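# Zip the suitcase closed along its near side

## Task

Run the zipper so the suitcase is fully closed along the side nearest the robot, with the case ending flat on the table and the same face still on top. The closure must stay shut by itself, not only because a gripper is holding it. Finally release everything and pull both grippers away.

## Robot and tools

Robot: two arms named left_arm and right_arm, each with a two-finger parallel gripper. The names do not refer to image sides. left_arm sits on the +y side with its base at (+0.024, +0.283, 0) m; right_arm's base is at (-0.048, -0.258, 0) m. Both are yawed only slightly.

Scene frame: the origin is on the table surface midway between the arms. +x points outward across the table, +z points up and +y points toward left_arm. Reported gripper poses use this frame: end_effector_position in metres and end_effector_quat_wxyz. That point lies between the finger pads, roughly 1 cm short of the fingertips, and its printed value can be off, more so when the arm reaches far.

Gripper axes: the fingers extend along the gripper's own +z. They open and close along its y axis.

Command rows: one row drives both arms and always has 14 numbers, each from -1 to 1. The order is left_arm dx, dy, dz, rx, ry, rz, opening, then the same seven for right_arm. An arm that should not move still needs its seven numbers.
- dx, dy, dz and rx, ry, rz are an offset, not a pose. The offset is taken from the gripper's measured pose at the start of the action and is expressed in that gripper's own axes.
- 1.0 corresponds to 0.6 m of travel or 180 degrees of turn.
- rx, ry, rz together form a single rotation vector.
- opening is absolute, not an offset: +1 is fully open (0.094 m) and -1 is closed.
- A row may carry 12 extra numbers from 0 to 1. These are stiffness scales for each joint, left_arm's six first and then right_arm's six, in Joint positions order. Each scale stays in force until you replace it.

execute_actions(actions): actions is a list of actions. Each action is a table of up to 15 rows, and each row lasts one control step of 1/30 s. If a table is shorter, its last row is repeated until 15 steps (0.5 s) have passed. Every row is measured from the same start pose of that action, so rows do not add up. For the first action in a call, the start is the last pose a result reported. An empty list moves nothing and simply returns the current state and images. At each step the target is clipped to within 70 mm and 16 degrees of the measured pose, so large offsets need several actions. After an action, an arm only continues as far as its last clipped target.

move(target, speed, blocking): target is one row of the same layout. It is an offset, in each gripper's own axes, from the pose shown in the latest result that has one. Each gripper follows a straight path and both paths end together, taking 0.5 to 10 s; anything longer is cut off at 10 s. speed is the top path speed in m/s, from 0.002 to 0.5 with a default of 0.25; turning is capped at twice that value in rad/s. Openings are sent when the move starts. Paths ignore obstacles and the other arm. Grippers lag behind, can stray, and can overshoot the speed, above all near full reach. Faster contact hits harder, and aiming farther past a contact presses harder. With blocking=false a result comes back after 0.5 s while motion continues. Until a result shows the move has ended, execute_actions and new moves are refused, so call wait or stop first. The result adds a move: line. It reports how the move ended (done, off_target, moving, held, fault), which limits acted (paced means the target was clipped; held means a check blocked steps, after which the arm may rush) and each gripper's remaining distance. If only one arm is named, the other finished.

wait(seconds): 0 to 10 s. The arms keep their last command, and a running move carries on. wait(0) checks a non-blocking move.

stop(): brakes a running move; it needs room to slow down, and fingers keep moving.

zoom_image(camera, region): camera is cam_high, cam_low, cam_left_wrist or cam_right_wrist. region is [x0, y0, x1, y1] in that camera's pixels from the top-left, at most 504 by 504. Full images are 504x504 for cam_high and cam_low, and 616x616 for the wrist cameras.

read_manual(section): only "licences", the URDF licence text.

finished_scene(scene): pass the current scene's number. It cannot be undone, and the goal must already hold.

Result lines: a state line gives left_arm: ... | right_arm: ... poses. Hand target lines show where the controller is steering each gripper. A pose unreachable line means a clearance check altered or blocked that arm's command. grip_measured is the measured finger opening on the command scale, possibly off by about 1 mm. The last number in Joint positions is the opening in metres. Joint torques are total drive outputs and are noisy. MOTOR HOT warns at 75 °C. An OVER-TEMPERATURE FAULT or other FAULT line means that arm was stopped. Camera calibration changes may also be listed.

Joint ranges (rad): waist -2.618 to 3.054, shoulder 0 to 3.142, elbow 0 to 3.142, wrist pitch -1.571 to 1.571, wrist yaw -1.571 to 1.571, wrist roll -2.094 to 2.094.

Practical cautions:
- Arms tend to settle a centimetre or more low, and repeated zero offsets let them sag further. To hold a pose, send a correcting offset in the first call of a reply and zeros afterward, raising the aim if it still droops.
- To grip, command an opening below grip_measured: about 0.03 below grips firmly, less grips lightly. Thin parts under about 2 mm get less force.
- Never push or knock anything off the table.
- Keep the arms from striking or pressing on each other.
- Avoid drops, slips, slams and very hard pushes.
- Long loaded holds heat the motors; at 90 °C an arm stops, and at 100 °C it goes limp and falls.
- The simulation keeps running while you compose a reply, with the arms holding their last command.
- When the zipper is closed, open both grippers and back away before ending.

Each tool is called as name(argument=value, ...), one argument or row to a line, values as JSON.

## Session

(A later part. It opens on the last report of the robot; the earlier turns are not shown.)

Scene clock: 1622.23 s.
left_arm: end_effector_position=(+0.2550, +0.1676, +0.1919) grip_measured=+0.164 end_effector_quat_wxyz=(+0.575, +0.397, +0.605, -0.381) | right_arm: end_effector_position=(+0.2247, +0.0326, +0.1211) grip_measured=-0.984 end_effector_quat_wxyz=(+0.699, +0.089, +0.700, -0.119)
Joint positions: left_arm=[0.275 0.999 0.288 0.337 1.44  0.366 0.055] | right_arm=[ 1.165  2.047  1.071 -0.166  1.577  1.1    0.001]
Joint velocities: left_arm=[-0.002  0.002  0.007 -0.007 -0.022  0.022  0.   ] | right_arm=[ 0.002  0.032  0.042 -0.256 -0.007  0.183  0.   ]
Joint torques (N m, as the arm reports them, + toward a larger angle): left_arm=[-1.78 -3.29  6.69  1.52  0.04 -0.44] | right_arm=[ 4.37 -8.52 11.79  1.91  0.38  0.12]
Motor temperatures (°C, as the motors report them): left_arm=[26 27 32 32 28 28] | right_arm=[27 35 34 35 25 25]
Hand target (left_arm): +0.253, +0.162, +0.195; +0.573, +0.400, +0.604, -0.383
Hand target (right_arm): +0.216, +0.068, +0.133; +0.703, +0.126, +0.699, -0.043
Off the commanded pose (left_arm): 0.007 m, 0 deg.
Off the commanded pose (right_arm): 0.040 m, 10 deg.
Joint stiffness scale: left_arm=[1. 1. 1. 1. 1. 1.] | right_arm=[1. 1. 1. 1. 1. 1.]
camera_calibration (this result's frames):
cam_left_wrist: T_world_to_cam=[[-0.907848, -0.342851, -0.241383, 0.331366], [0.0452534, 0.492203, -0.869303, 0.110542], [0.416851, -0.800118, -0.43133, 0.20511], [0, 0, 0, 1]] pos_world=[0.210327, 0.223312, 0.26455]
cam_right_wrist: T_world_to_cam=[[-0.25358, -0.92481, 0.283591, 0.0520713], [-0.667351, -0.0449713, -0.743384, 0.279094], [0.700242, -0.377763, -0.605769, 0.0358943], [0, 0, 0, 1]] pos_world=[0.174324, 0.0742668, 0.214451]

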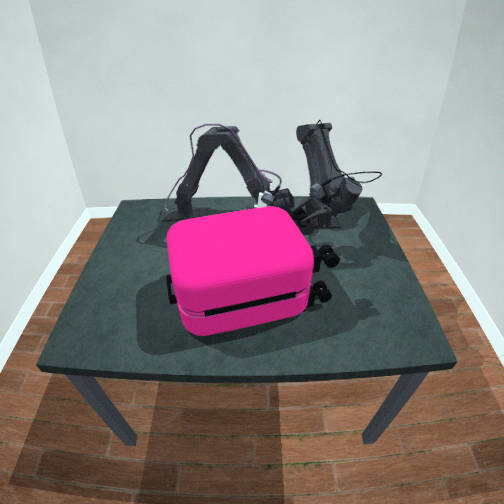

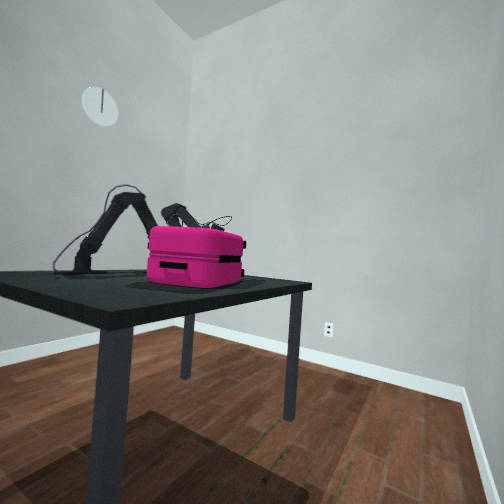

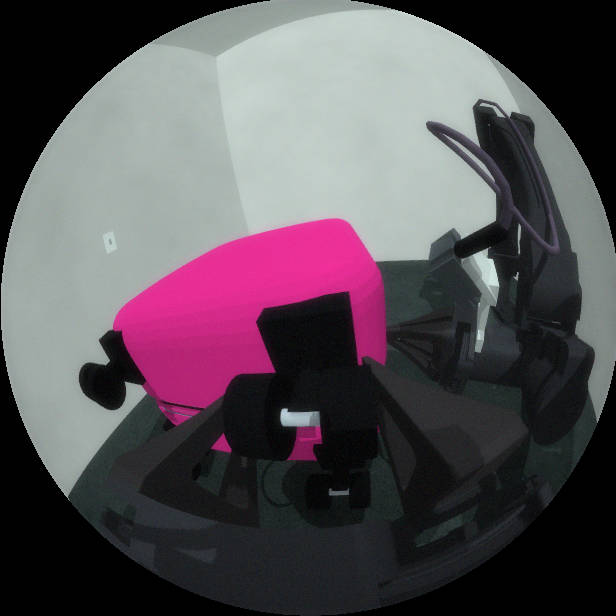

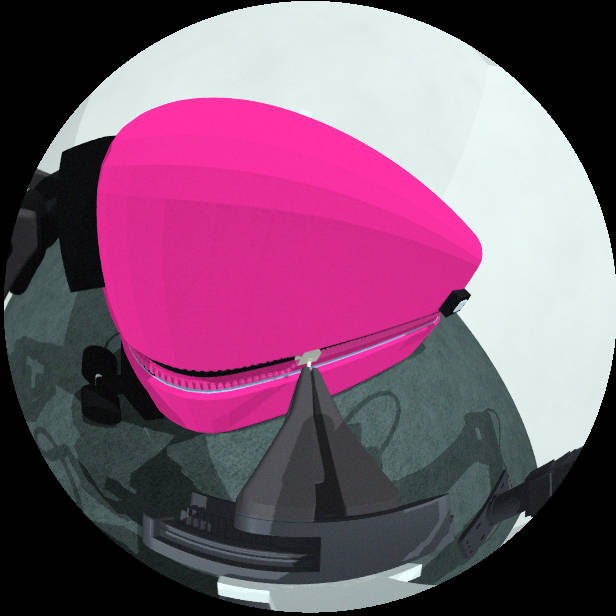

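zoom_image(
  camera="cam_right_wrist",
  region=[100, 290, 340, 420],
)

execute_actions(
  actions=[
    [[-0.006,-0.006,0.008,0,0,0,0.14,-0.02,0.075,-0.036,-0.026,0,0.05,-1]],
    [[-0.006,-0.006,0.008,0,0,0,0.14,-0.02,0.075,-0.035,-0.026,0,0.05,-1]],
  ],
)

Region (100, 290, 340, 420) of cam_right_wrist's 616x616 image, scaled by 2.100, with more detail than that image has; it fills the top 273 rows of this view, and the rest is white.

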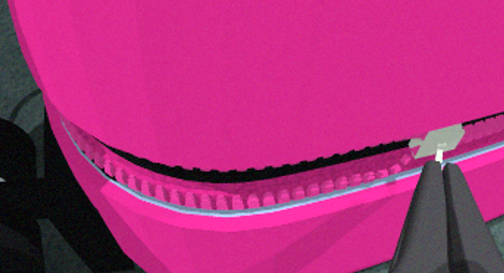

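Scene clock: 1627.60 s.
left_arm: end_effector_position=(+0.2579, +0.1684, +0.1920) grip_measured=+0.164 end_effector_quat_wxyz=(+0.577, +0.392, +0.610, -0.376) | right_arm: end_effector_position=(+0.2228, +0.0577, +0.1211) grip_measured=-0.984 end_effector_quat_wxyz=(+0.699, +0.071, +0.702, -0.119)
Joint positions: left_arm=[0.273 0.999 0.284 0.365 1.422 0.341 0.055] | right_arm=[ 1.189  2.135  1.244 -0.473  1.577  1.296  0.001]
Joint velocities: left_arm=[-0.012 -0.017 -0.002  0.007  0.022  0.007  0.   ] | right_arm=[-0.012  0.046  0.085 -0.242  0.037  0.212 -0.   ]
Joint torques (N m, as the arm reports them, + toward a larger angle): left_arm=[-1.89 -3.69  6.42  1.51  0.04 -0.45] | right_arm=[ 4.15 -8.92 11.88  1.88  0.45  0.11]
Motor temperatures (°C, as the motors report them): left_arm=[26 27 32 32 28 28] | right_arm=[27 35 34 35 25 25]
Hand target (left_arm): +0.255, +0.162, +0.196; +0.575, +0.396, +0.607, -0.379
Hand target (right_arm): +0.213, +0.092, +0.130; +0.704, +0.115, +0.700, -0.040
Off the commanded pose (left_arm): 0.008 m, 1 deg.
Off the commanded pose (right_arm): 0.039 m, 11 deg.
Joint stiffness scale: left_arm=[1. 1. 1. 1. 1. 1.] | right_arm=[1. 1. 1. 1. 1. 1.]
camera_calibration (this result's frames):
cam_left_wrist: T_world_to_cam=[[-0.902736, -0.356746, -0.240415, 0.335114], [0.0354715, 0.495222, -0.868042, 0.111855], [0.428729, -0.792141, -0.434401, 0.200822], [0, 0, 0, 1]] pos_world=[0.212454, 0.223237, 0.264899]
cam_right_wrist: T_world_to_cam=[[-0.228321, -0.923338, 0.308734, 0.0659797], [-0.670935, -0.0805636, -0.737126, 0.281064], [0.705489, -0.375443, -0.601105, 0.0448683], [0, 0, 0, 1]] pos_world=[0.171986, 0.100411, 0.21378]

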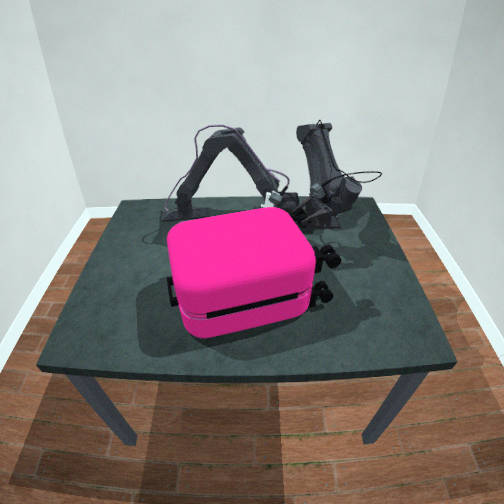

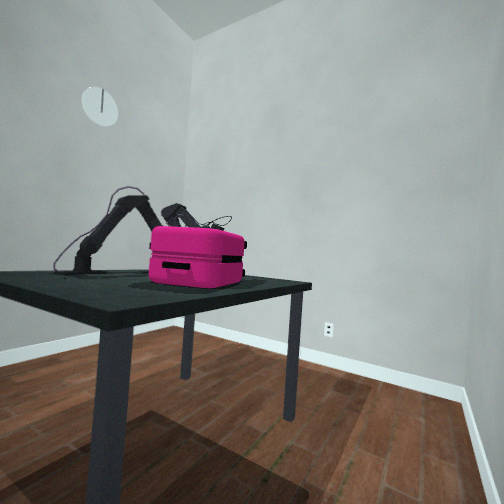

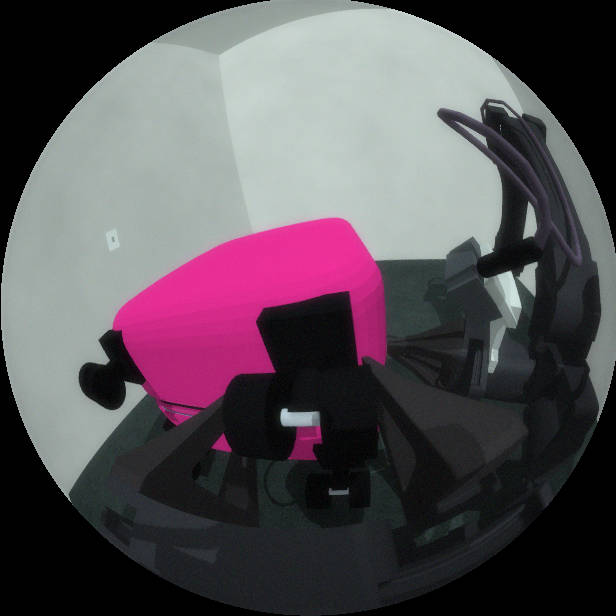

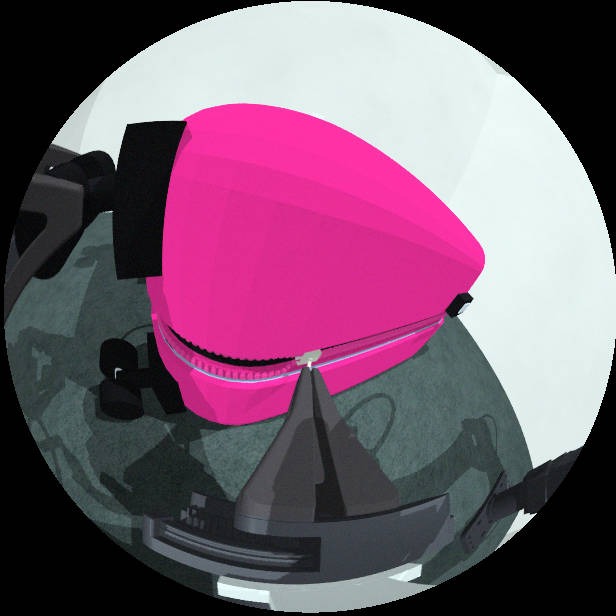

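execute_actions(
  actions=[
    [[-0.006,-0.008,0.008,0,0,0,0.14,-0.02,0.073,-0.038,-0.024,0,0.055,-1]],
    [[-0.006,-0.008,0.008,0,0,0,0.14,-0.02,0.073,-0.036,-0.024,0,0.055,-1]],
  ],
)

zoom_image(
  camera="cam_right_wrist",
  region=[130, 270, 370, 420],
)

Scene clock: 1639.93 s.
left_arm: end_effector_position=(+0.2580, +0.1684, +0.1919) grip_measured=+0.164 end_effector_quat_wxyz=(+0.578, +0.393, +0.609, -0.375) | right_arm: end_effector_position=(+0.2195, +0.0676, +0.1202) grip_measured=-0.984 end_effector_quat_wxyz=(+0.698, +0.053, +0.703, -0.127)
Joint positions: left_arm=[0.272 0.999 0.283 0.369 1.42  0.34  0.055] | right_arm=[ 1.205  2.188  1.336 -0.677  1.577  1.424  0.001]
Joint velocities: left_arm=[-0.022 -0.002 -0.007  0.022 -0.037  0.022 -0.001] | right_arm=[-0.007  0.002 -0.002 -0.022  0.022 -0.007 -0.   ]
Joint torques (N m, as the arm reports them, + toward a larger angle): left_arm=[ 0.01 -1.14  6.97  1.35  0.18 -0.07] | right_arm=[  0.24 -10.8    5.21   0.65   0.63  -0.03]
Motor temperatures (°C, as the motors report them): left_arm=[26 27 31 32 28 28] | right_arm=[27 36 34 35 25 25]
Hand target (left_arm): +0.258, +0.169, +0.192; +0.577, +0.391, +0.611, -0.376
Hand target (right_arm): +0.219, +0.071, +0.121; +0.699, +0.062, +0.703, -0.115
Off the commanded pose (left_arm): 0.007 m, 0 deg.
Off the commanded pose (right_arm): 0.054 m, 12 deg.
Joint stiffness scale: left_arm=[1. 1. 1. 1. 1. 1.] | right_arm=[1. 1. 1. 1. 1. 1.]
pose unreachable (left arm): on one or more control steps of this call, first in action 1 (counted from 0), this arm could not follow its commanded pose, so it was not sent that pose on those steps. On the call's last step it was still not sent that pose. It may still have moved: this result reports where it is.
cause: the commanded pose would bring a part of the arm too close to another arm (this arm's shoulder (the part past joint 1) and the other arm's wrist (the part past joint 4), along the way the arms are being sent).
pose unreachable (right arm): on one or more control steps of this call, first in action 1 (counted from 0), this arm could not follow its commanded pose, so it was not sent that pose on those steps. On the call's last step it was still not sent that pose. It may still have moved: this result reports where it is.
cause: the commanded pose would bring a part of the arm too close to another arm (this arm's wrist (the part past joint 4) and the other arm's shoulder (the part past joint 1)).
camera_calibration (this result's frames):
cam_left_wrist: T_world_to_cam=[[-0.901764, -0.357425, -0.243042, 0.335612], [0.0370575, 0.496295, -0.867363, 0.111062], [0.430638, -0.791163, -0.434295, 0.200055], [0, 0, 0, 1]] pos_world=[0.212376, 0.223113, 0.264782]
cam_right_wrist: T_world_to_cam=[[-0.21074, -0.915392, 0.342996, 0.0662048], [-0.675889, -0.117047, -0.72765, 0.281386], [0.706231, -0.385172, -0.594037, 0.0500498], [0, 0, 0, 1]] pos_world=[0.168791, 0.112816, 0.211774]

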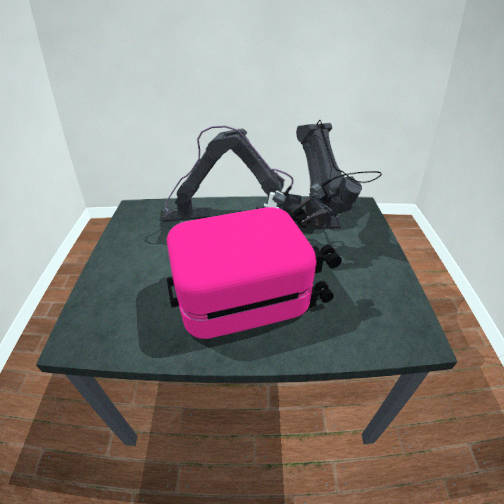

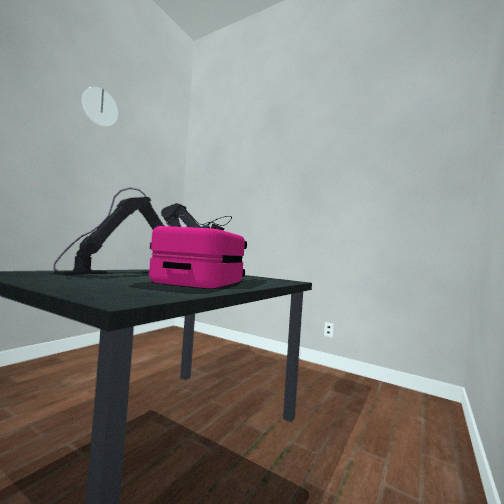

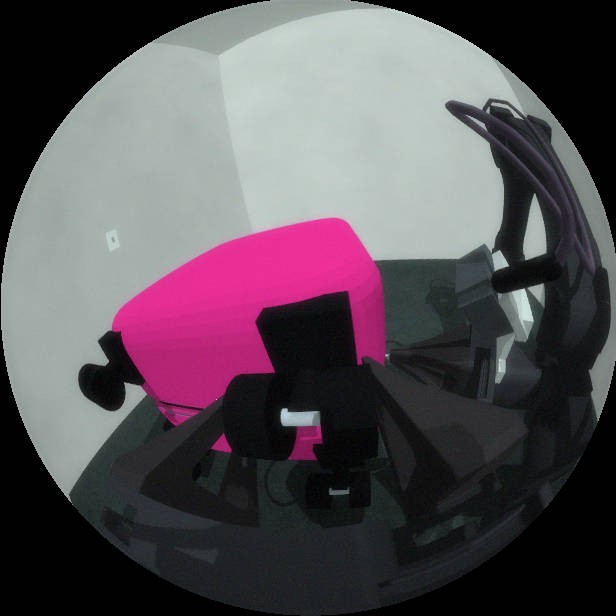

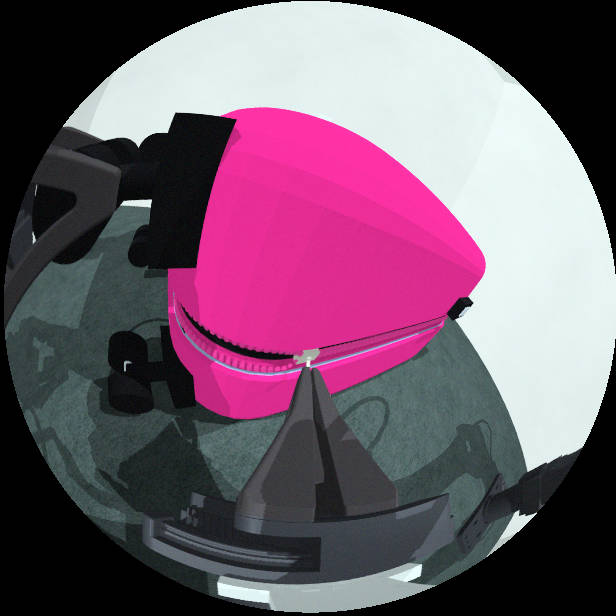

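Region (130, 270, 370, 420) of cam_right_wrist's 616x616 image, scaled by 2.100, with more detail than that image has; it fills the top 315 rows of this view, and the rest is white.

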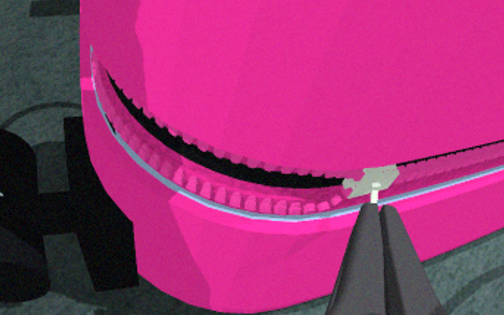

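execute_actions(
  actions=[
    [[-0.006,-0.008,0.035,0,0,0,0.14,-0.015,0.0,0.0,0,0,0.03,-1]],
    [[-0.006,-0.008,0.04,0,0,0,0.14,-0.015,0.0,0.0,0,0,0.03,-1]],
    [[-0.006,-0.008,0.04,0,0,0,0.14,-0.015,0.0,0.0,0,0,0.03,-1]],
  ],
)

Scene clock: 1657.37 s.
left_arm: end_effector_position=(+0.2729, +0.1250, +0.1950) grip_measured=+0.163 end_effector_quat_wxyz=(+0.582, +0.376, +0.624, -0.362) | right_arm: end_effector_position=(+0.2419, +0.0291, +0.1204) grip_measured=-0.984 end_effector_quat_wxyz=(+0.694, +0.094, +0.699, -0.146)
Joint positions: left_arm=[-0.014  1.011  0.244  0.633  1.089  0.105  0.055] | right_arm=[ 1.117  2.179  1.32  -0.841  1.577  1.626  0.001]
Joint velocities: left_arm=[-0.007  0.012 -0.007  0.007  0.007 -0.007  0.001] | right_arm=[-0.012 -0.022 -0.002 -0.081 -0.066  0.125 -0.001]
Joint torques (N m, as the arm reports them, + toward a larger angle): left_arm=[-2.59  0.77  7.81  1.97 -0.14 -0.22] | right_arm=[  2.74 -11.74   6.23   0.43   0.59   0.08]
Motor temperatures (°C, as the motors report them): left_arm=[26 27 32 33 28 28] | right_arm=[27 37 33 33 25 25]
Hand target (left_arm): +0.274, +0.117, +0.197; +0.581, +0.381, +0.619, -0.368
Hand target (right_arm): +0.234, +0.043, +0.129; +0.701, +0.111, +0.697, -0.107
Off the commanded pose (left_arm): 0.009 m, 1 deg.
Off the commanded pose (right_arm): 0.018 m, 5 deg.
Joint stiffness scale: left_arm=[1. 1. 1. 1. 1. 1.] | right_arm=[1. 1. 1. 1. 1. 1.]
pose unreachable (left arm): on one or more control steps of this call, first in action 0 (counted from 0), this arm could not follow its commanded pose, so it was not sent that pose on those steps. It may still have moved: this result reports where it is.
cause: the commanded pose would bring a part of the arm too close to another arm (this arm's shoulder (the part past joint 1) and the other arm's wrist (the part past joint 4)).
camera_calibration (this result's frames):
cam_left_wrist: T_world_to_cam=[[-0.885804, -0.401546, -0.232619, 0.333362], [-0.000365462, 0.501874, -0.864941, 0.143709], [0.464059, -0.766083, -0.444709, 0.150441], [0, 0, 0, 1]] pos_world=[0.225532, 0.176986, 0.268749]
cam_right_wrist: T_world_to_cam=[[-0.292071, -0.903442, 0.313825, 0.058421], [-0.675934, -0.0371499, -0.736026, 0.290895], [0.676615, -0.427097, -0.599817, 0.0286196], [0, 0, 0, 1]] pos_world=[0.194324, 0.07581, 0.212939]

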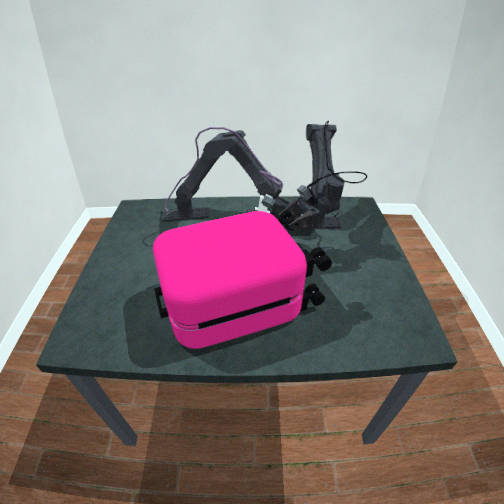

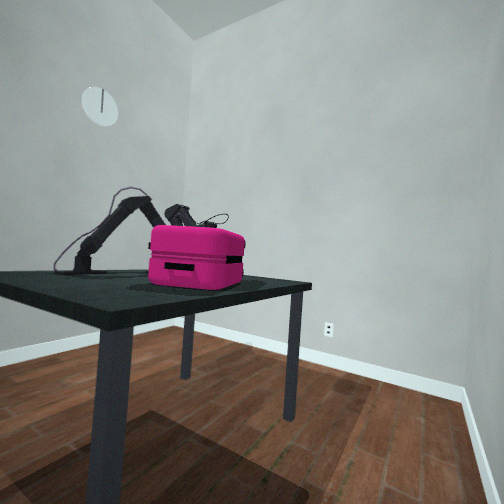

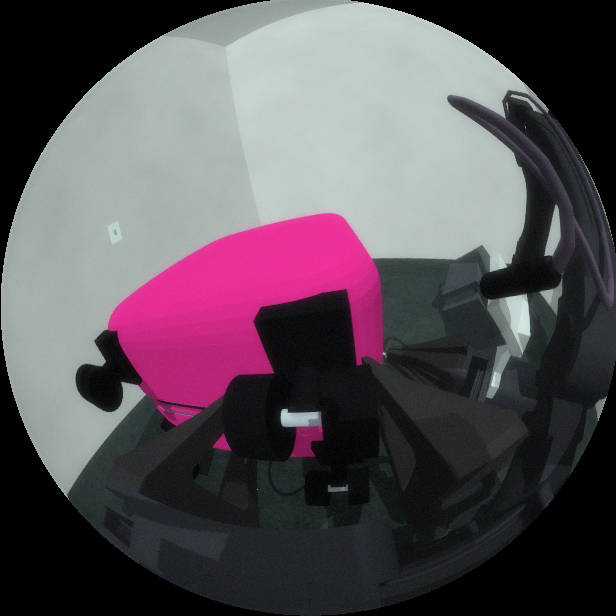

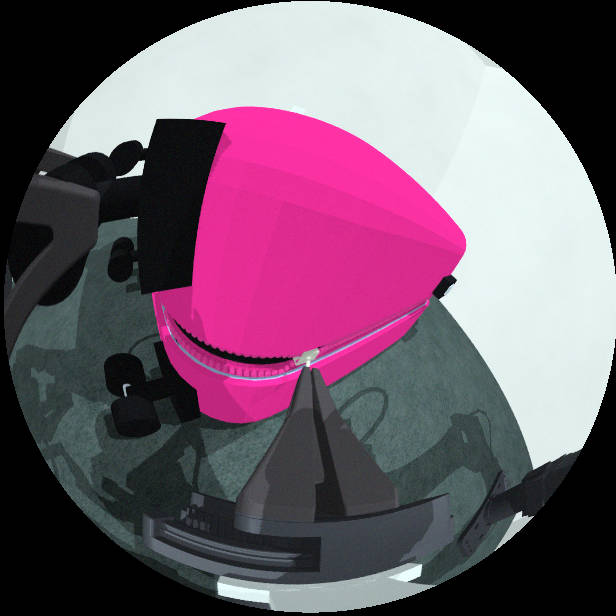

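execute_actions(
  actions=[
    [[-0.004,-0.006,0.01,0,0,0,0.14,-0.02,0.068,-0.042,-0.024,0,0.05,-1]],
    [[-0.004,-0.006,0.01,0,0,0,0.14,-0.02,0.07,-0.038,-0.024,0,0.05,-1]],
  ],
)

zoom_image(
  camera="cam_right_wrist",
  region=[130, 270, 370, 420],
)

Scene clock: 1664.00 s.
left_arm: end_effector_position=(+0.2746, +0.1254, +0.1947) grip_measured=+0.163 end_effector_quat_wxyz=(+0.583, +0.373, +0.626, -0.358) | right_arm: end_effector_position=(+0.2388, +0.0603, +0.1221) grip_measured=-0.984 end_effector_quat_wxyz=(+0.683, +0.106, +0.713, -0.115)
Joint positions: left_arm=[-0.017  1.011  0.243  0.636  1.075  0.103  0.055] | right_arm=[ 1.151  2.247  1.484 -0.984  1.53   1.729  0.001]
Joint velocities: left_arm=[-0.007  0.012 -0.007  0.022 -0.007 -0.037 -0.001] | right_arm=[-0.032  0.012  0.046 -0.11   0.007  0.066 -0.001]
Joint torques (N m, as the arm reports them, + toward a larger angle): left_arm=[-2.53 -2.18  7.36  1.62 -0.26 -0.17] | right_arm=[  3.86 -10.01   9.88   0.98   0.91   0.12]
Motor temperatures (°C, as the motors report them): left_arm=[26 27 32 34 28 28] | right_arm=[27 37 33 33 25 25]
Hand target (left_arm): +0.273, +0.119, +0.197; +0.583, +0.374, +0.625, -0.360
Hand target (right_arm): +0.229, +0.089, +0.131; +0.699, +0.133, +0.701, -0.055
Off the commanded pose (left_arm): 0.007 m, 0 deg.
Off the commanded pose (right_arm): 0.033 m, 8 deg.
Joint stiffness scale: left_arm=[1. 1. 1. 1. 1. 1.] | right_arm=[1. 1. 1. 1. 1. 1.]
camera_calibration (this result's frames):
cam_left_wrist: T_world_to_cam=[[-0.881347, -0.411086, -0.232887, 0.334994], [-0.00604924, 0.502692, -0.864444, 0.144645], [0.472431, -0.760467, -0.445533, 0.147005], [0, 0, 0, 1]] pos_world=[0.226671, 0.176791, 0.268549]
cam_right_wrist: T_world_to_cam=[[-0.261947, -0.929441, 0.259852, 0.0861609], [-0.69469, -0.00531206, -0.71929, 0.291713], [0.669918, -0.368933, -0.644282, 0.0485309], [0, 0, 0, 1]] pos_world=[0.192708, 0.0995357, 0.218704]

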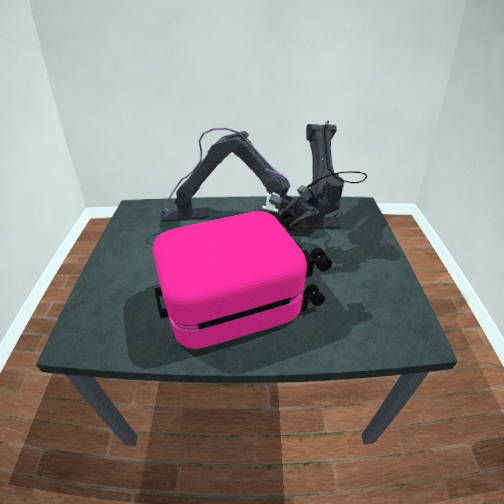

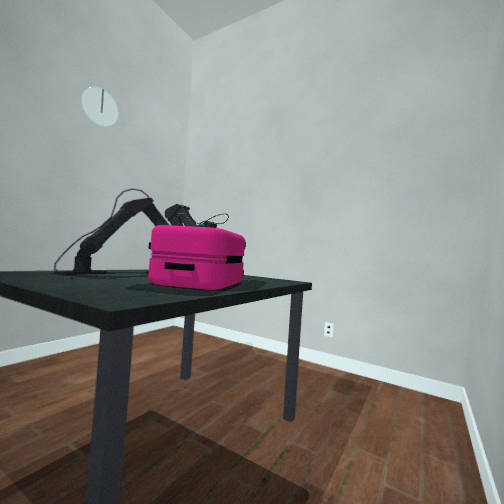

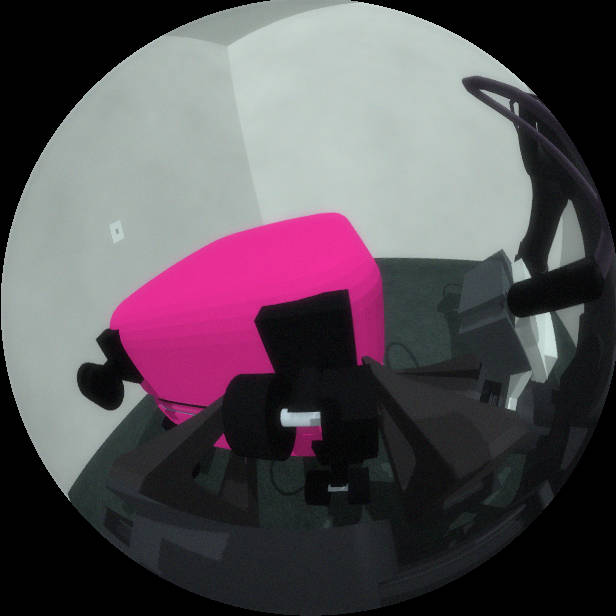

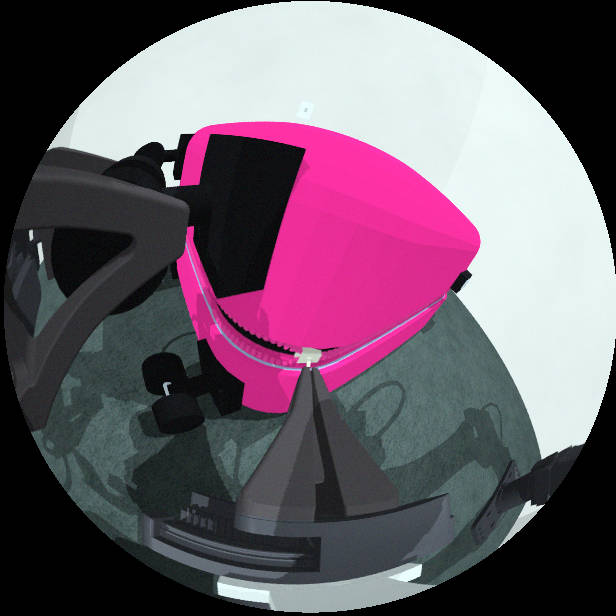

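Region (130, 270, 370, 420) of cam_right_wrist's 616x616 image, scaled by 2.100, with more detail than that image has; it fills the top 315 rows of this view, and the rest is white.

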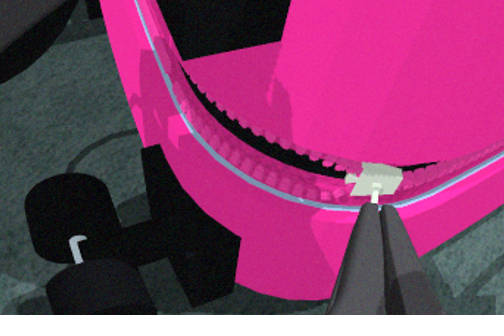

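execute_actions(
  actions=[
    [[-0.004,-0.004,0.006,0,0,0,0.14,-0.012,0.01,0.0,0,0,0.085,-1]],
    [[-0.004,-0.004,0.006,0,0,0,0.14,-0.01,0.012,0.0,0,0,0.085,-1]],
    [[-0.004,-0.004,0.006,0,0,0,0.14,-0.006,0.014,0.0,0,0,0.085,-1]],
  ],
)

Scene clock: 1688.60 s.
left_arm: end_effector_position=(+0.2743, +0.1248, +0.1947) grip_measured=+0.163 end_effector_quat_wxyz=(+0.583, +0.374, +0.626, -0.359) | right_arm: end_effector_position=(+0.2391, +0.0576, +0.1210) grip_measured=-0.984 end_effector_quat_wxyz=(+0.694, +0.275, +0.663, +0.057)
Joint positions: left_arm=[-0.02   1.011  0.243  0.636  1.074  0.103  0.055] | right_arm=[ 1.148  2.215  1.417 -0.833  1.541  2.106  0.001]
Joint velocities: left_arm=[ 0.012 -0.002  0.002 -0.022  0.022 -0.022 -0.001] | right_arm=[-0.017  0.007  0.017  0.007 -0.007  0.007 -0.   ]
Joint torques (N m, as the arm reports them, + toward a larger angle): left_arm=[-1.44 -2.16  7.56  1.53 -0.17 -0.12] | right_arm=[ -0.03 -12.62   5.34   1.12   0.47   0.03]
Motor temperatures (°C, as the motors report them): left_arm=[26 27 32 34 28 28] | right_arm=[27 37 34 33 25 25]
Hand target (left_arm): +0.274, +0.121, +0.197; +0.584, +0.373, +0.626, -0.359
Hand target (right_arm): +0.241, +0.065, +0.128; +0.685, +0.315, +0.649, +0.099
Off the commanded pose (left_arm): 0.004 m, 0 deg.
Off the commanded pose (right_arm): 0.010 m, 7 deg.
Joint stiffness scale: left_arm=[1. 1. 1. 1. 1. 1.] | right_arm=[1. 1. 1. 1. 1. 1.]
joint sent to its limit (right arm) — the command would take joint 6 (wrist roll) past its upper limit, so that joint was sent only as far as its limit.
camera_calibration (this result's frames):
cam_left_wrist: T_world_to_cam=[[-0.882132, -0.409374, -0.232929, 0.334484], [-0.00508606, 0.50279, -0.864394, 0.144647], [0.470975, -0.761325, -0.445609, 0.147203], [0, 0, 0, 1]] pos_world=[0.226466, 0.176271, 0.268538]
cam_right_wrist: T_world_to_cam=[[-0.278435, -0.932909, -0.228376, 0.147147], [-0.570967, 0.351977, -0.741693, 0.243666], [0.772315, -0.0761184, -0.630663, 0.00362752], [0, 0, 0, 1]] pos_world=[0.177295, 0.051786, 0.216618]

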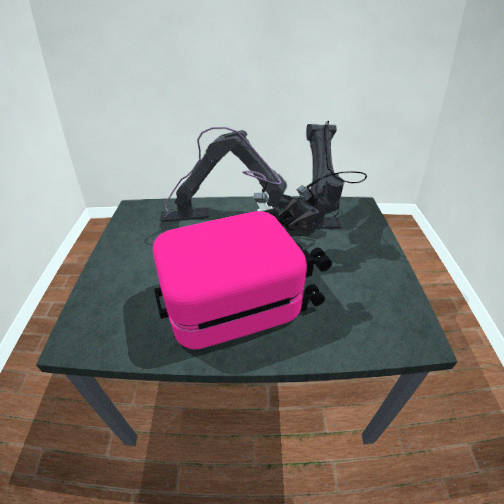

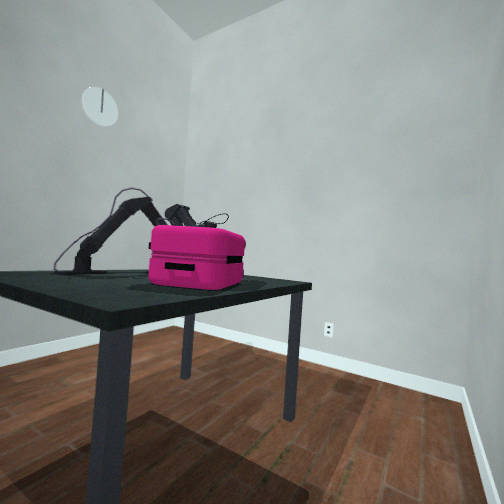

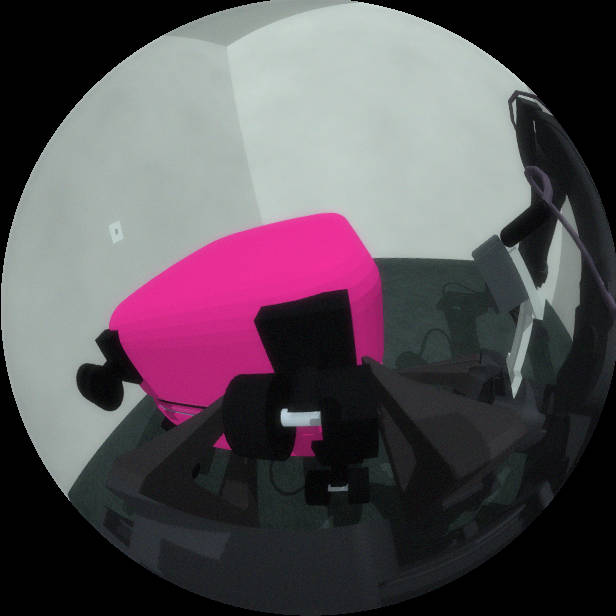

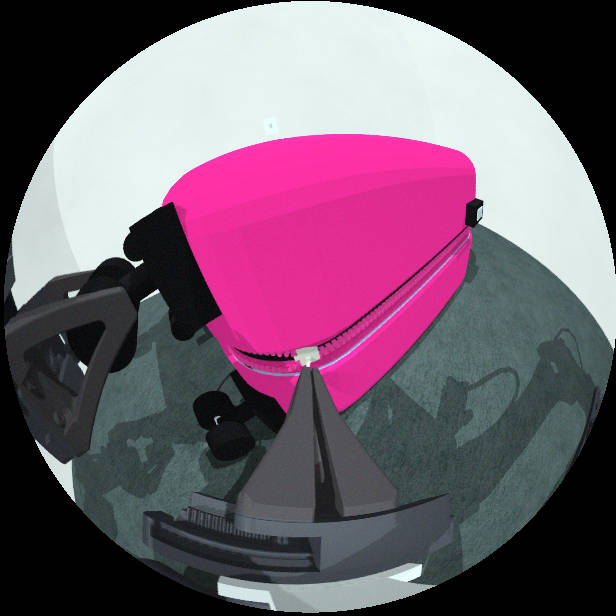

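execute_actions(
  actions=[
    [[-0.004,-0.012,0.008,0,0,0,0.14,0.019,0.074,0.009,0,0,0.03,-1]],
    [[-0.004,-0.014,0.008,0,0,0,0.14,0.018,0.07,0.02,0,0,0.03,-1]],
  ],
)

zoom_image(
  camera="cam_right_wrist",
  region=[180, 270, 420, 420],
)

Scene clock: 1698.87 s.
left_arm: end_effector_position=(+0.2776, +0.1223, +0.1948) grip_measured=+0.162 end_effector_quat_wxyz=(+0.586, +0.364, +0.633, -0.351) | right_arm: end_effector_position=(+0.2693, +0.1024, +0.1151) grip_measured=-0.984 end_effector_quat_wxyz=(+0.689, +0.277, +0.669, +0.032)
Joint positions: left_arm=[-0.05   1.002  0.241  0.635  1.015  0.09   0.055] | right_arm=[ 1.114  2.416  1.77  -0.962  1.521  2.047  0.001]
Joint velocities: left_arm=[-0.007 -0.007  0.012 -0.022  0.037 -0.007 -0.001] | right_arm=[-0.007  0.032  0.056  0.022 -0.022 -0.022  0.   ]
Joint torques (N m, as the arm reports them, + toward a larger angle): left_arm=[-2.05 -3.92  6.45  1.47 -0.11 -0.12] | right_arm=[  0.19 -12.5   10.85   1.11   0.69  -0.11]
Motor temperatures (°C, as the motors report them): left_arm=[26 27 32 34 28 28] | right_arm=[27 38 33 33 25 25]
Hand target (left_arm): +0.272, +0.116, +0.197; +0.586, +0.368, +0.629, -0.355
Hand target (right_arm): +0.274, +0.118, +0.128; +0.686, +0.314, +0.651, +0.076
Off the commanded pose (left_arm): 0.009 m, 1 deg.
Off the commanded pose (right_arm): 0.023 m, 7 deg.
Joint stiffness scale: left_arm=[1. 1. 1. 1. 1. 1.] | right_arm=[1. 1. 1. 1. 1. 1.]
camera_calibration (this result's frames):
cam_left_wrist: T_world_to_cam=[[-0.870986, -0.434856, -0.228655, 0.335606], [-0.0245377, 0.503323, -0.86375, 0.151227], [0.490694, -0.746704, -0.449058, 0.137195], [0, 0, 0, 1]] pos_world=[0.228698, 0.172268, 0.268969]
cam_right_wrist: T_world_to_cam=[[-0.315583, -0.929142, -0.19262, 0.201592], [-0.582103, 0.349875, -0.733992, 0.243053], [0.749376, -0.119511, -0.651271, -0.00704292], [0, 0, 0, 1]] pos_world=[0.210378, 0.101428, 0.212642]

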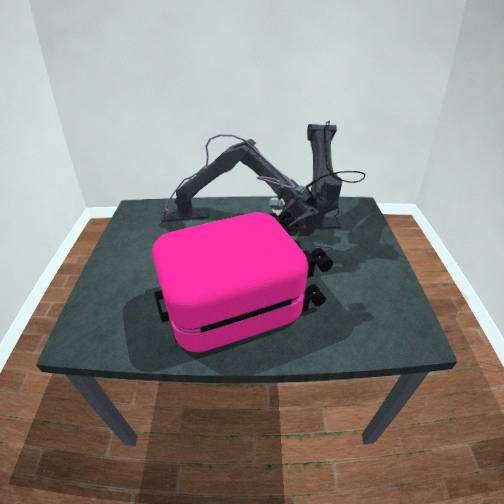

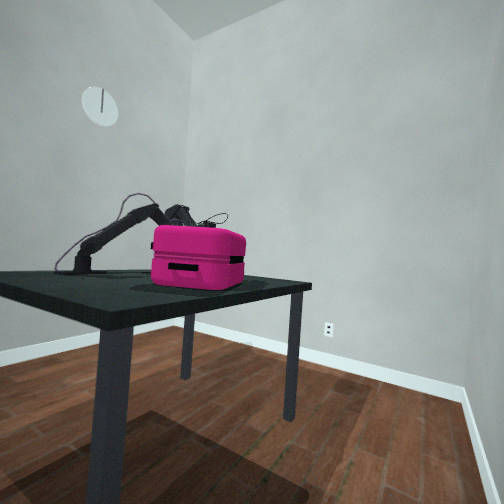

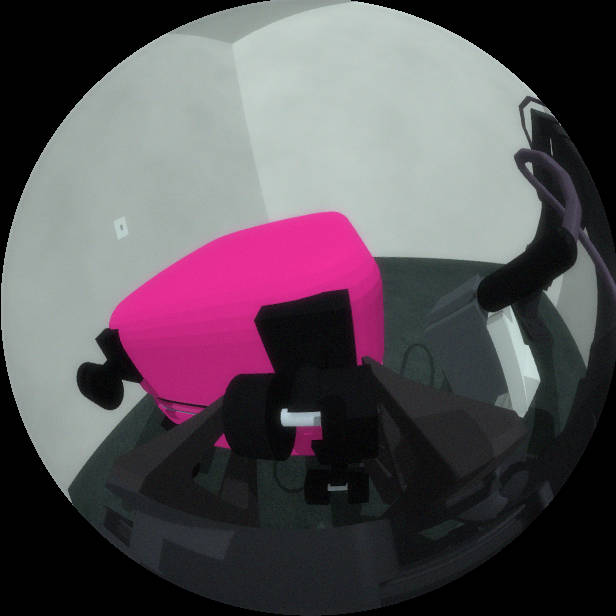

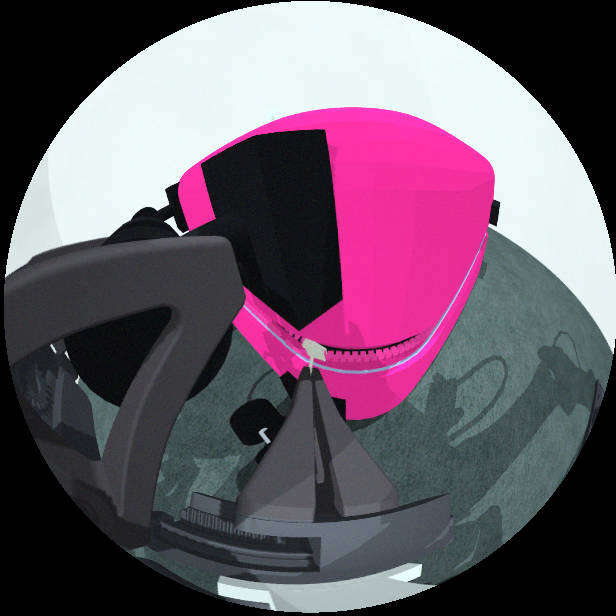

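Region (180, 270, 420, 420) of cam_right_wrist's 616x616 image, scaled by 2.100, with more detail than that image has; it fills the top 315 rows of this view, and the rest is white.

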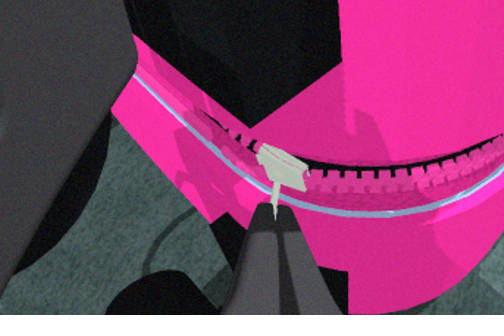

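execute_actions(
  actions=[
    [[0,0,0,0,0,0,0.14,-0.004,-0.004,0,0,0,0,-1],[0,0,0,0,0,0,0.14,-0.004,-0.004,0,0,0,0,-1],[0,0,0,0,0,0,0.14,-0.004,-0.004,0,0,0,0,-1],[0,0,0,0,0,0,0.14,-0.004,-0.004,0,0,0,0,-1],[0,0,0,0,0,0,0.14,-0.004,-0.004,0,0,0,0,-1],[0,0,0,0,0,0,0.14,-0.004,-0.004,0,0,0,0,-1],[0,0,0,0,0,0,0.14,-0.004,-0.004,0,0,0,0,-1],[0,0,0,0,0,0,0.14,-0.004,-0.004,0,0,0,0,-1],[0,0,0,0,0,0,0.14,-0.004,-0.004,0,0,0,0,-0.85]],
    [[0,0,0,0,0,0,0.14,-0.012,-0.01,-0.05,0,0,0,-0.85]],
  ],
)

Scene clock: 1706.73 s.
left_arm: end_effector_position=(+0.2773, +0.1225, +0.1950) grip_measured=+0.162 end_effector_quat_wxyz=(+0.586, +0.365, +0.632, -0.351) | right_arm: end_effector_position=(+0.2687, +0.1011, +0.1099) grip_measured=-0.853 end_effector_quat_wxyz=(+0.683, +0.277, +0.675, +0.028)
Joint positions: left_arm=[-0.048  1.002  0.241  0.635  1.019  0.09   0.055] | right_arm=[ 1.114  2.42   1.766 -0.969  1.505  2.054  0.007]
Joint velocities: left_arm=[ 0.007 -0.007  0.002 -0.037 -0.022 -0.051 -0.   ] | right_arm=[-0.022  0.012  0.002 -0.007 -0.007  0.007 -0.001]
Joint torques (N m, as the arm reports them, + toward a larger angle): left_arm=[ 0.02 -1.33  7.14  1.65  0.09 -0.01] | right_arm=[ -0.02 -12.67   5.27   0.19   0.74  -0.01]
Motor temperatures (°C, as the motors report them): left_arm=[26 27 32 34 28 28] | right_arm=[27 39 34 33 25 25]
Hand target (left_arm): +0.277, +0.122, +0.195; +0.586, +0.364, +0.632, -0.351
Hand target (right_arm): +0.269, +0.101, +0.112; +0.686, +0.276, +0.672, +0.028
Off the commanded pose (left_arm): 0.000 m, 0 deg.
Off the commanded pose (right_arm): 0.032 m, 1 deg.
Joint stiffness scale: left_arm=[1. 1. 1. 1. 1. 1.] | right_arm=[1. 1. 1. 1. 1. 1.]
pose unreachable (right arm): on one or more control steps of this call, first in action 1 (counted from 0), this arm could not follow its commanded pose, so it was not sent that pose on those steps. On the call's last step it was still not sent that pose. It may still have moved: this result reports where it is.
cause: the commanded pose would bring a part of the arm too close to another arm (this arm's wrist (the part past joint 4) and the other arm's upper arm (the part past joint 2)).
camera_calibration (this result's frames):
cam_left_wrist: T_world_to_cam=[[-0.87173, -0.432954, -0.229428, 0.335544], [-0.0224631, 0.503055, -0.863963, 0.150837], [0.489471, -0.747989, -0.448253, 0.13787], [0, 0, 0, 1]] pos_world=[0.228409, 0.172522, 0.269102]
cam_right_wrist: T_world_to_cam=[[-0.319971, -0.929119, -0.185356, 0.199554], [-0.594559, 0.349239, -0.724246, 0.241698], [0.737644, -0.121533, -0.664162, -0.005294], [0, 0, 0, 1]] pos_world=[0.21146, 0.100356, 0.208521]

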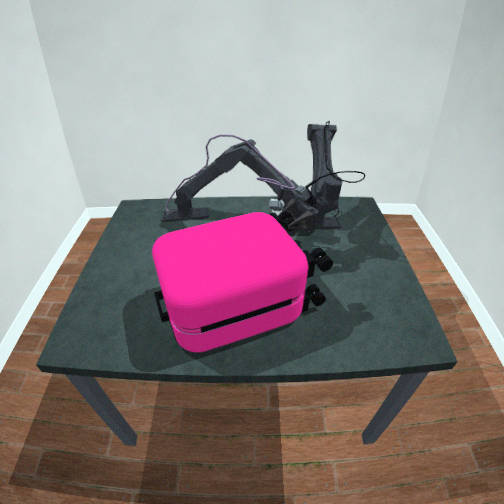

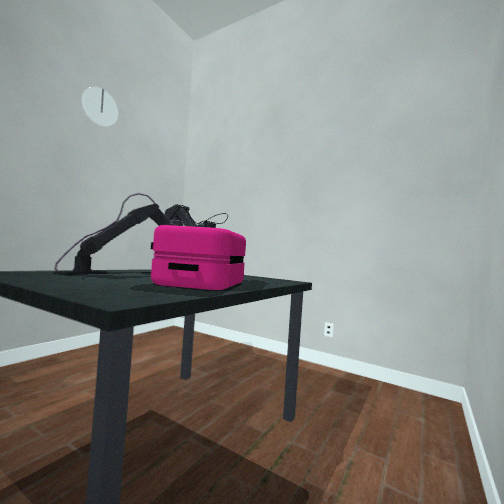

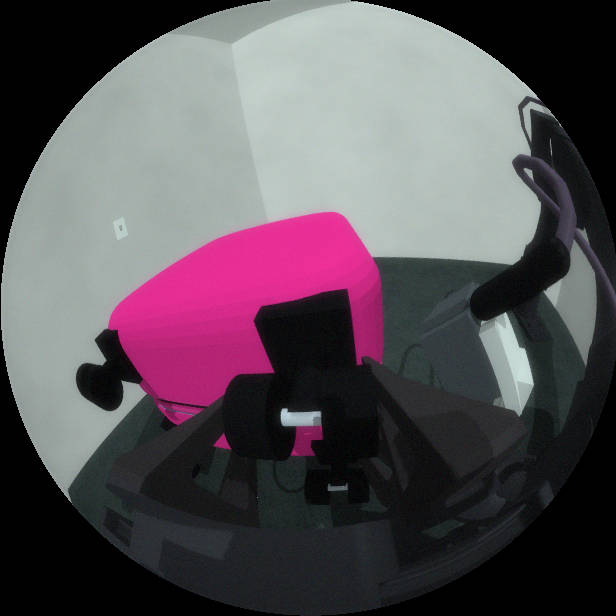

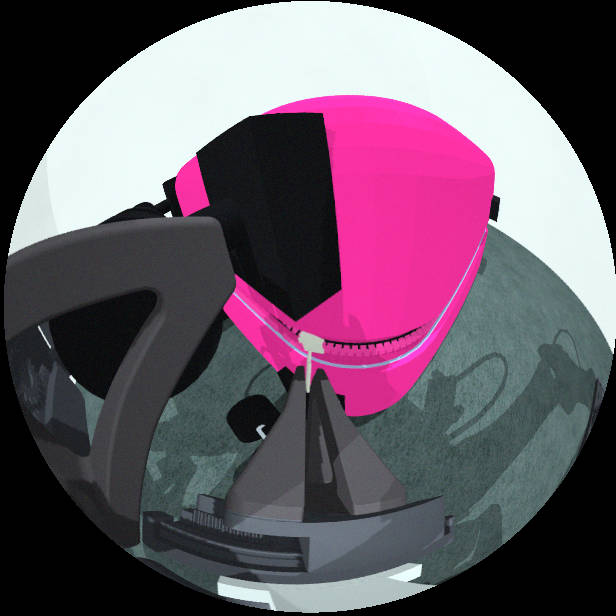

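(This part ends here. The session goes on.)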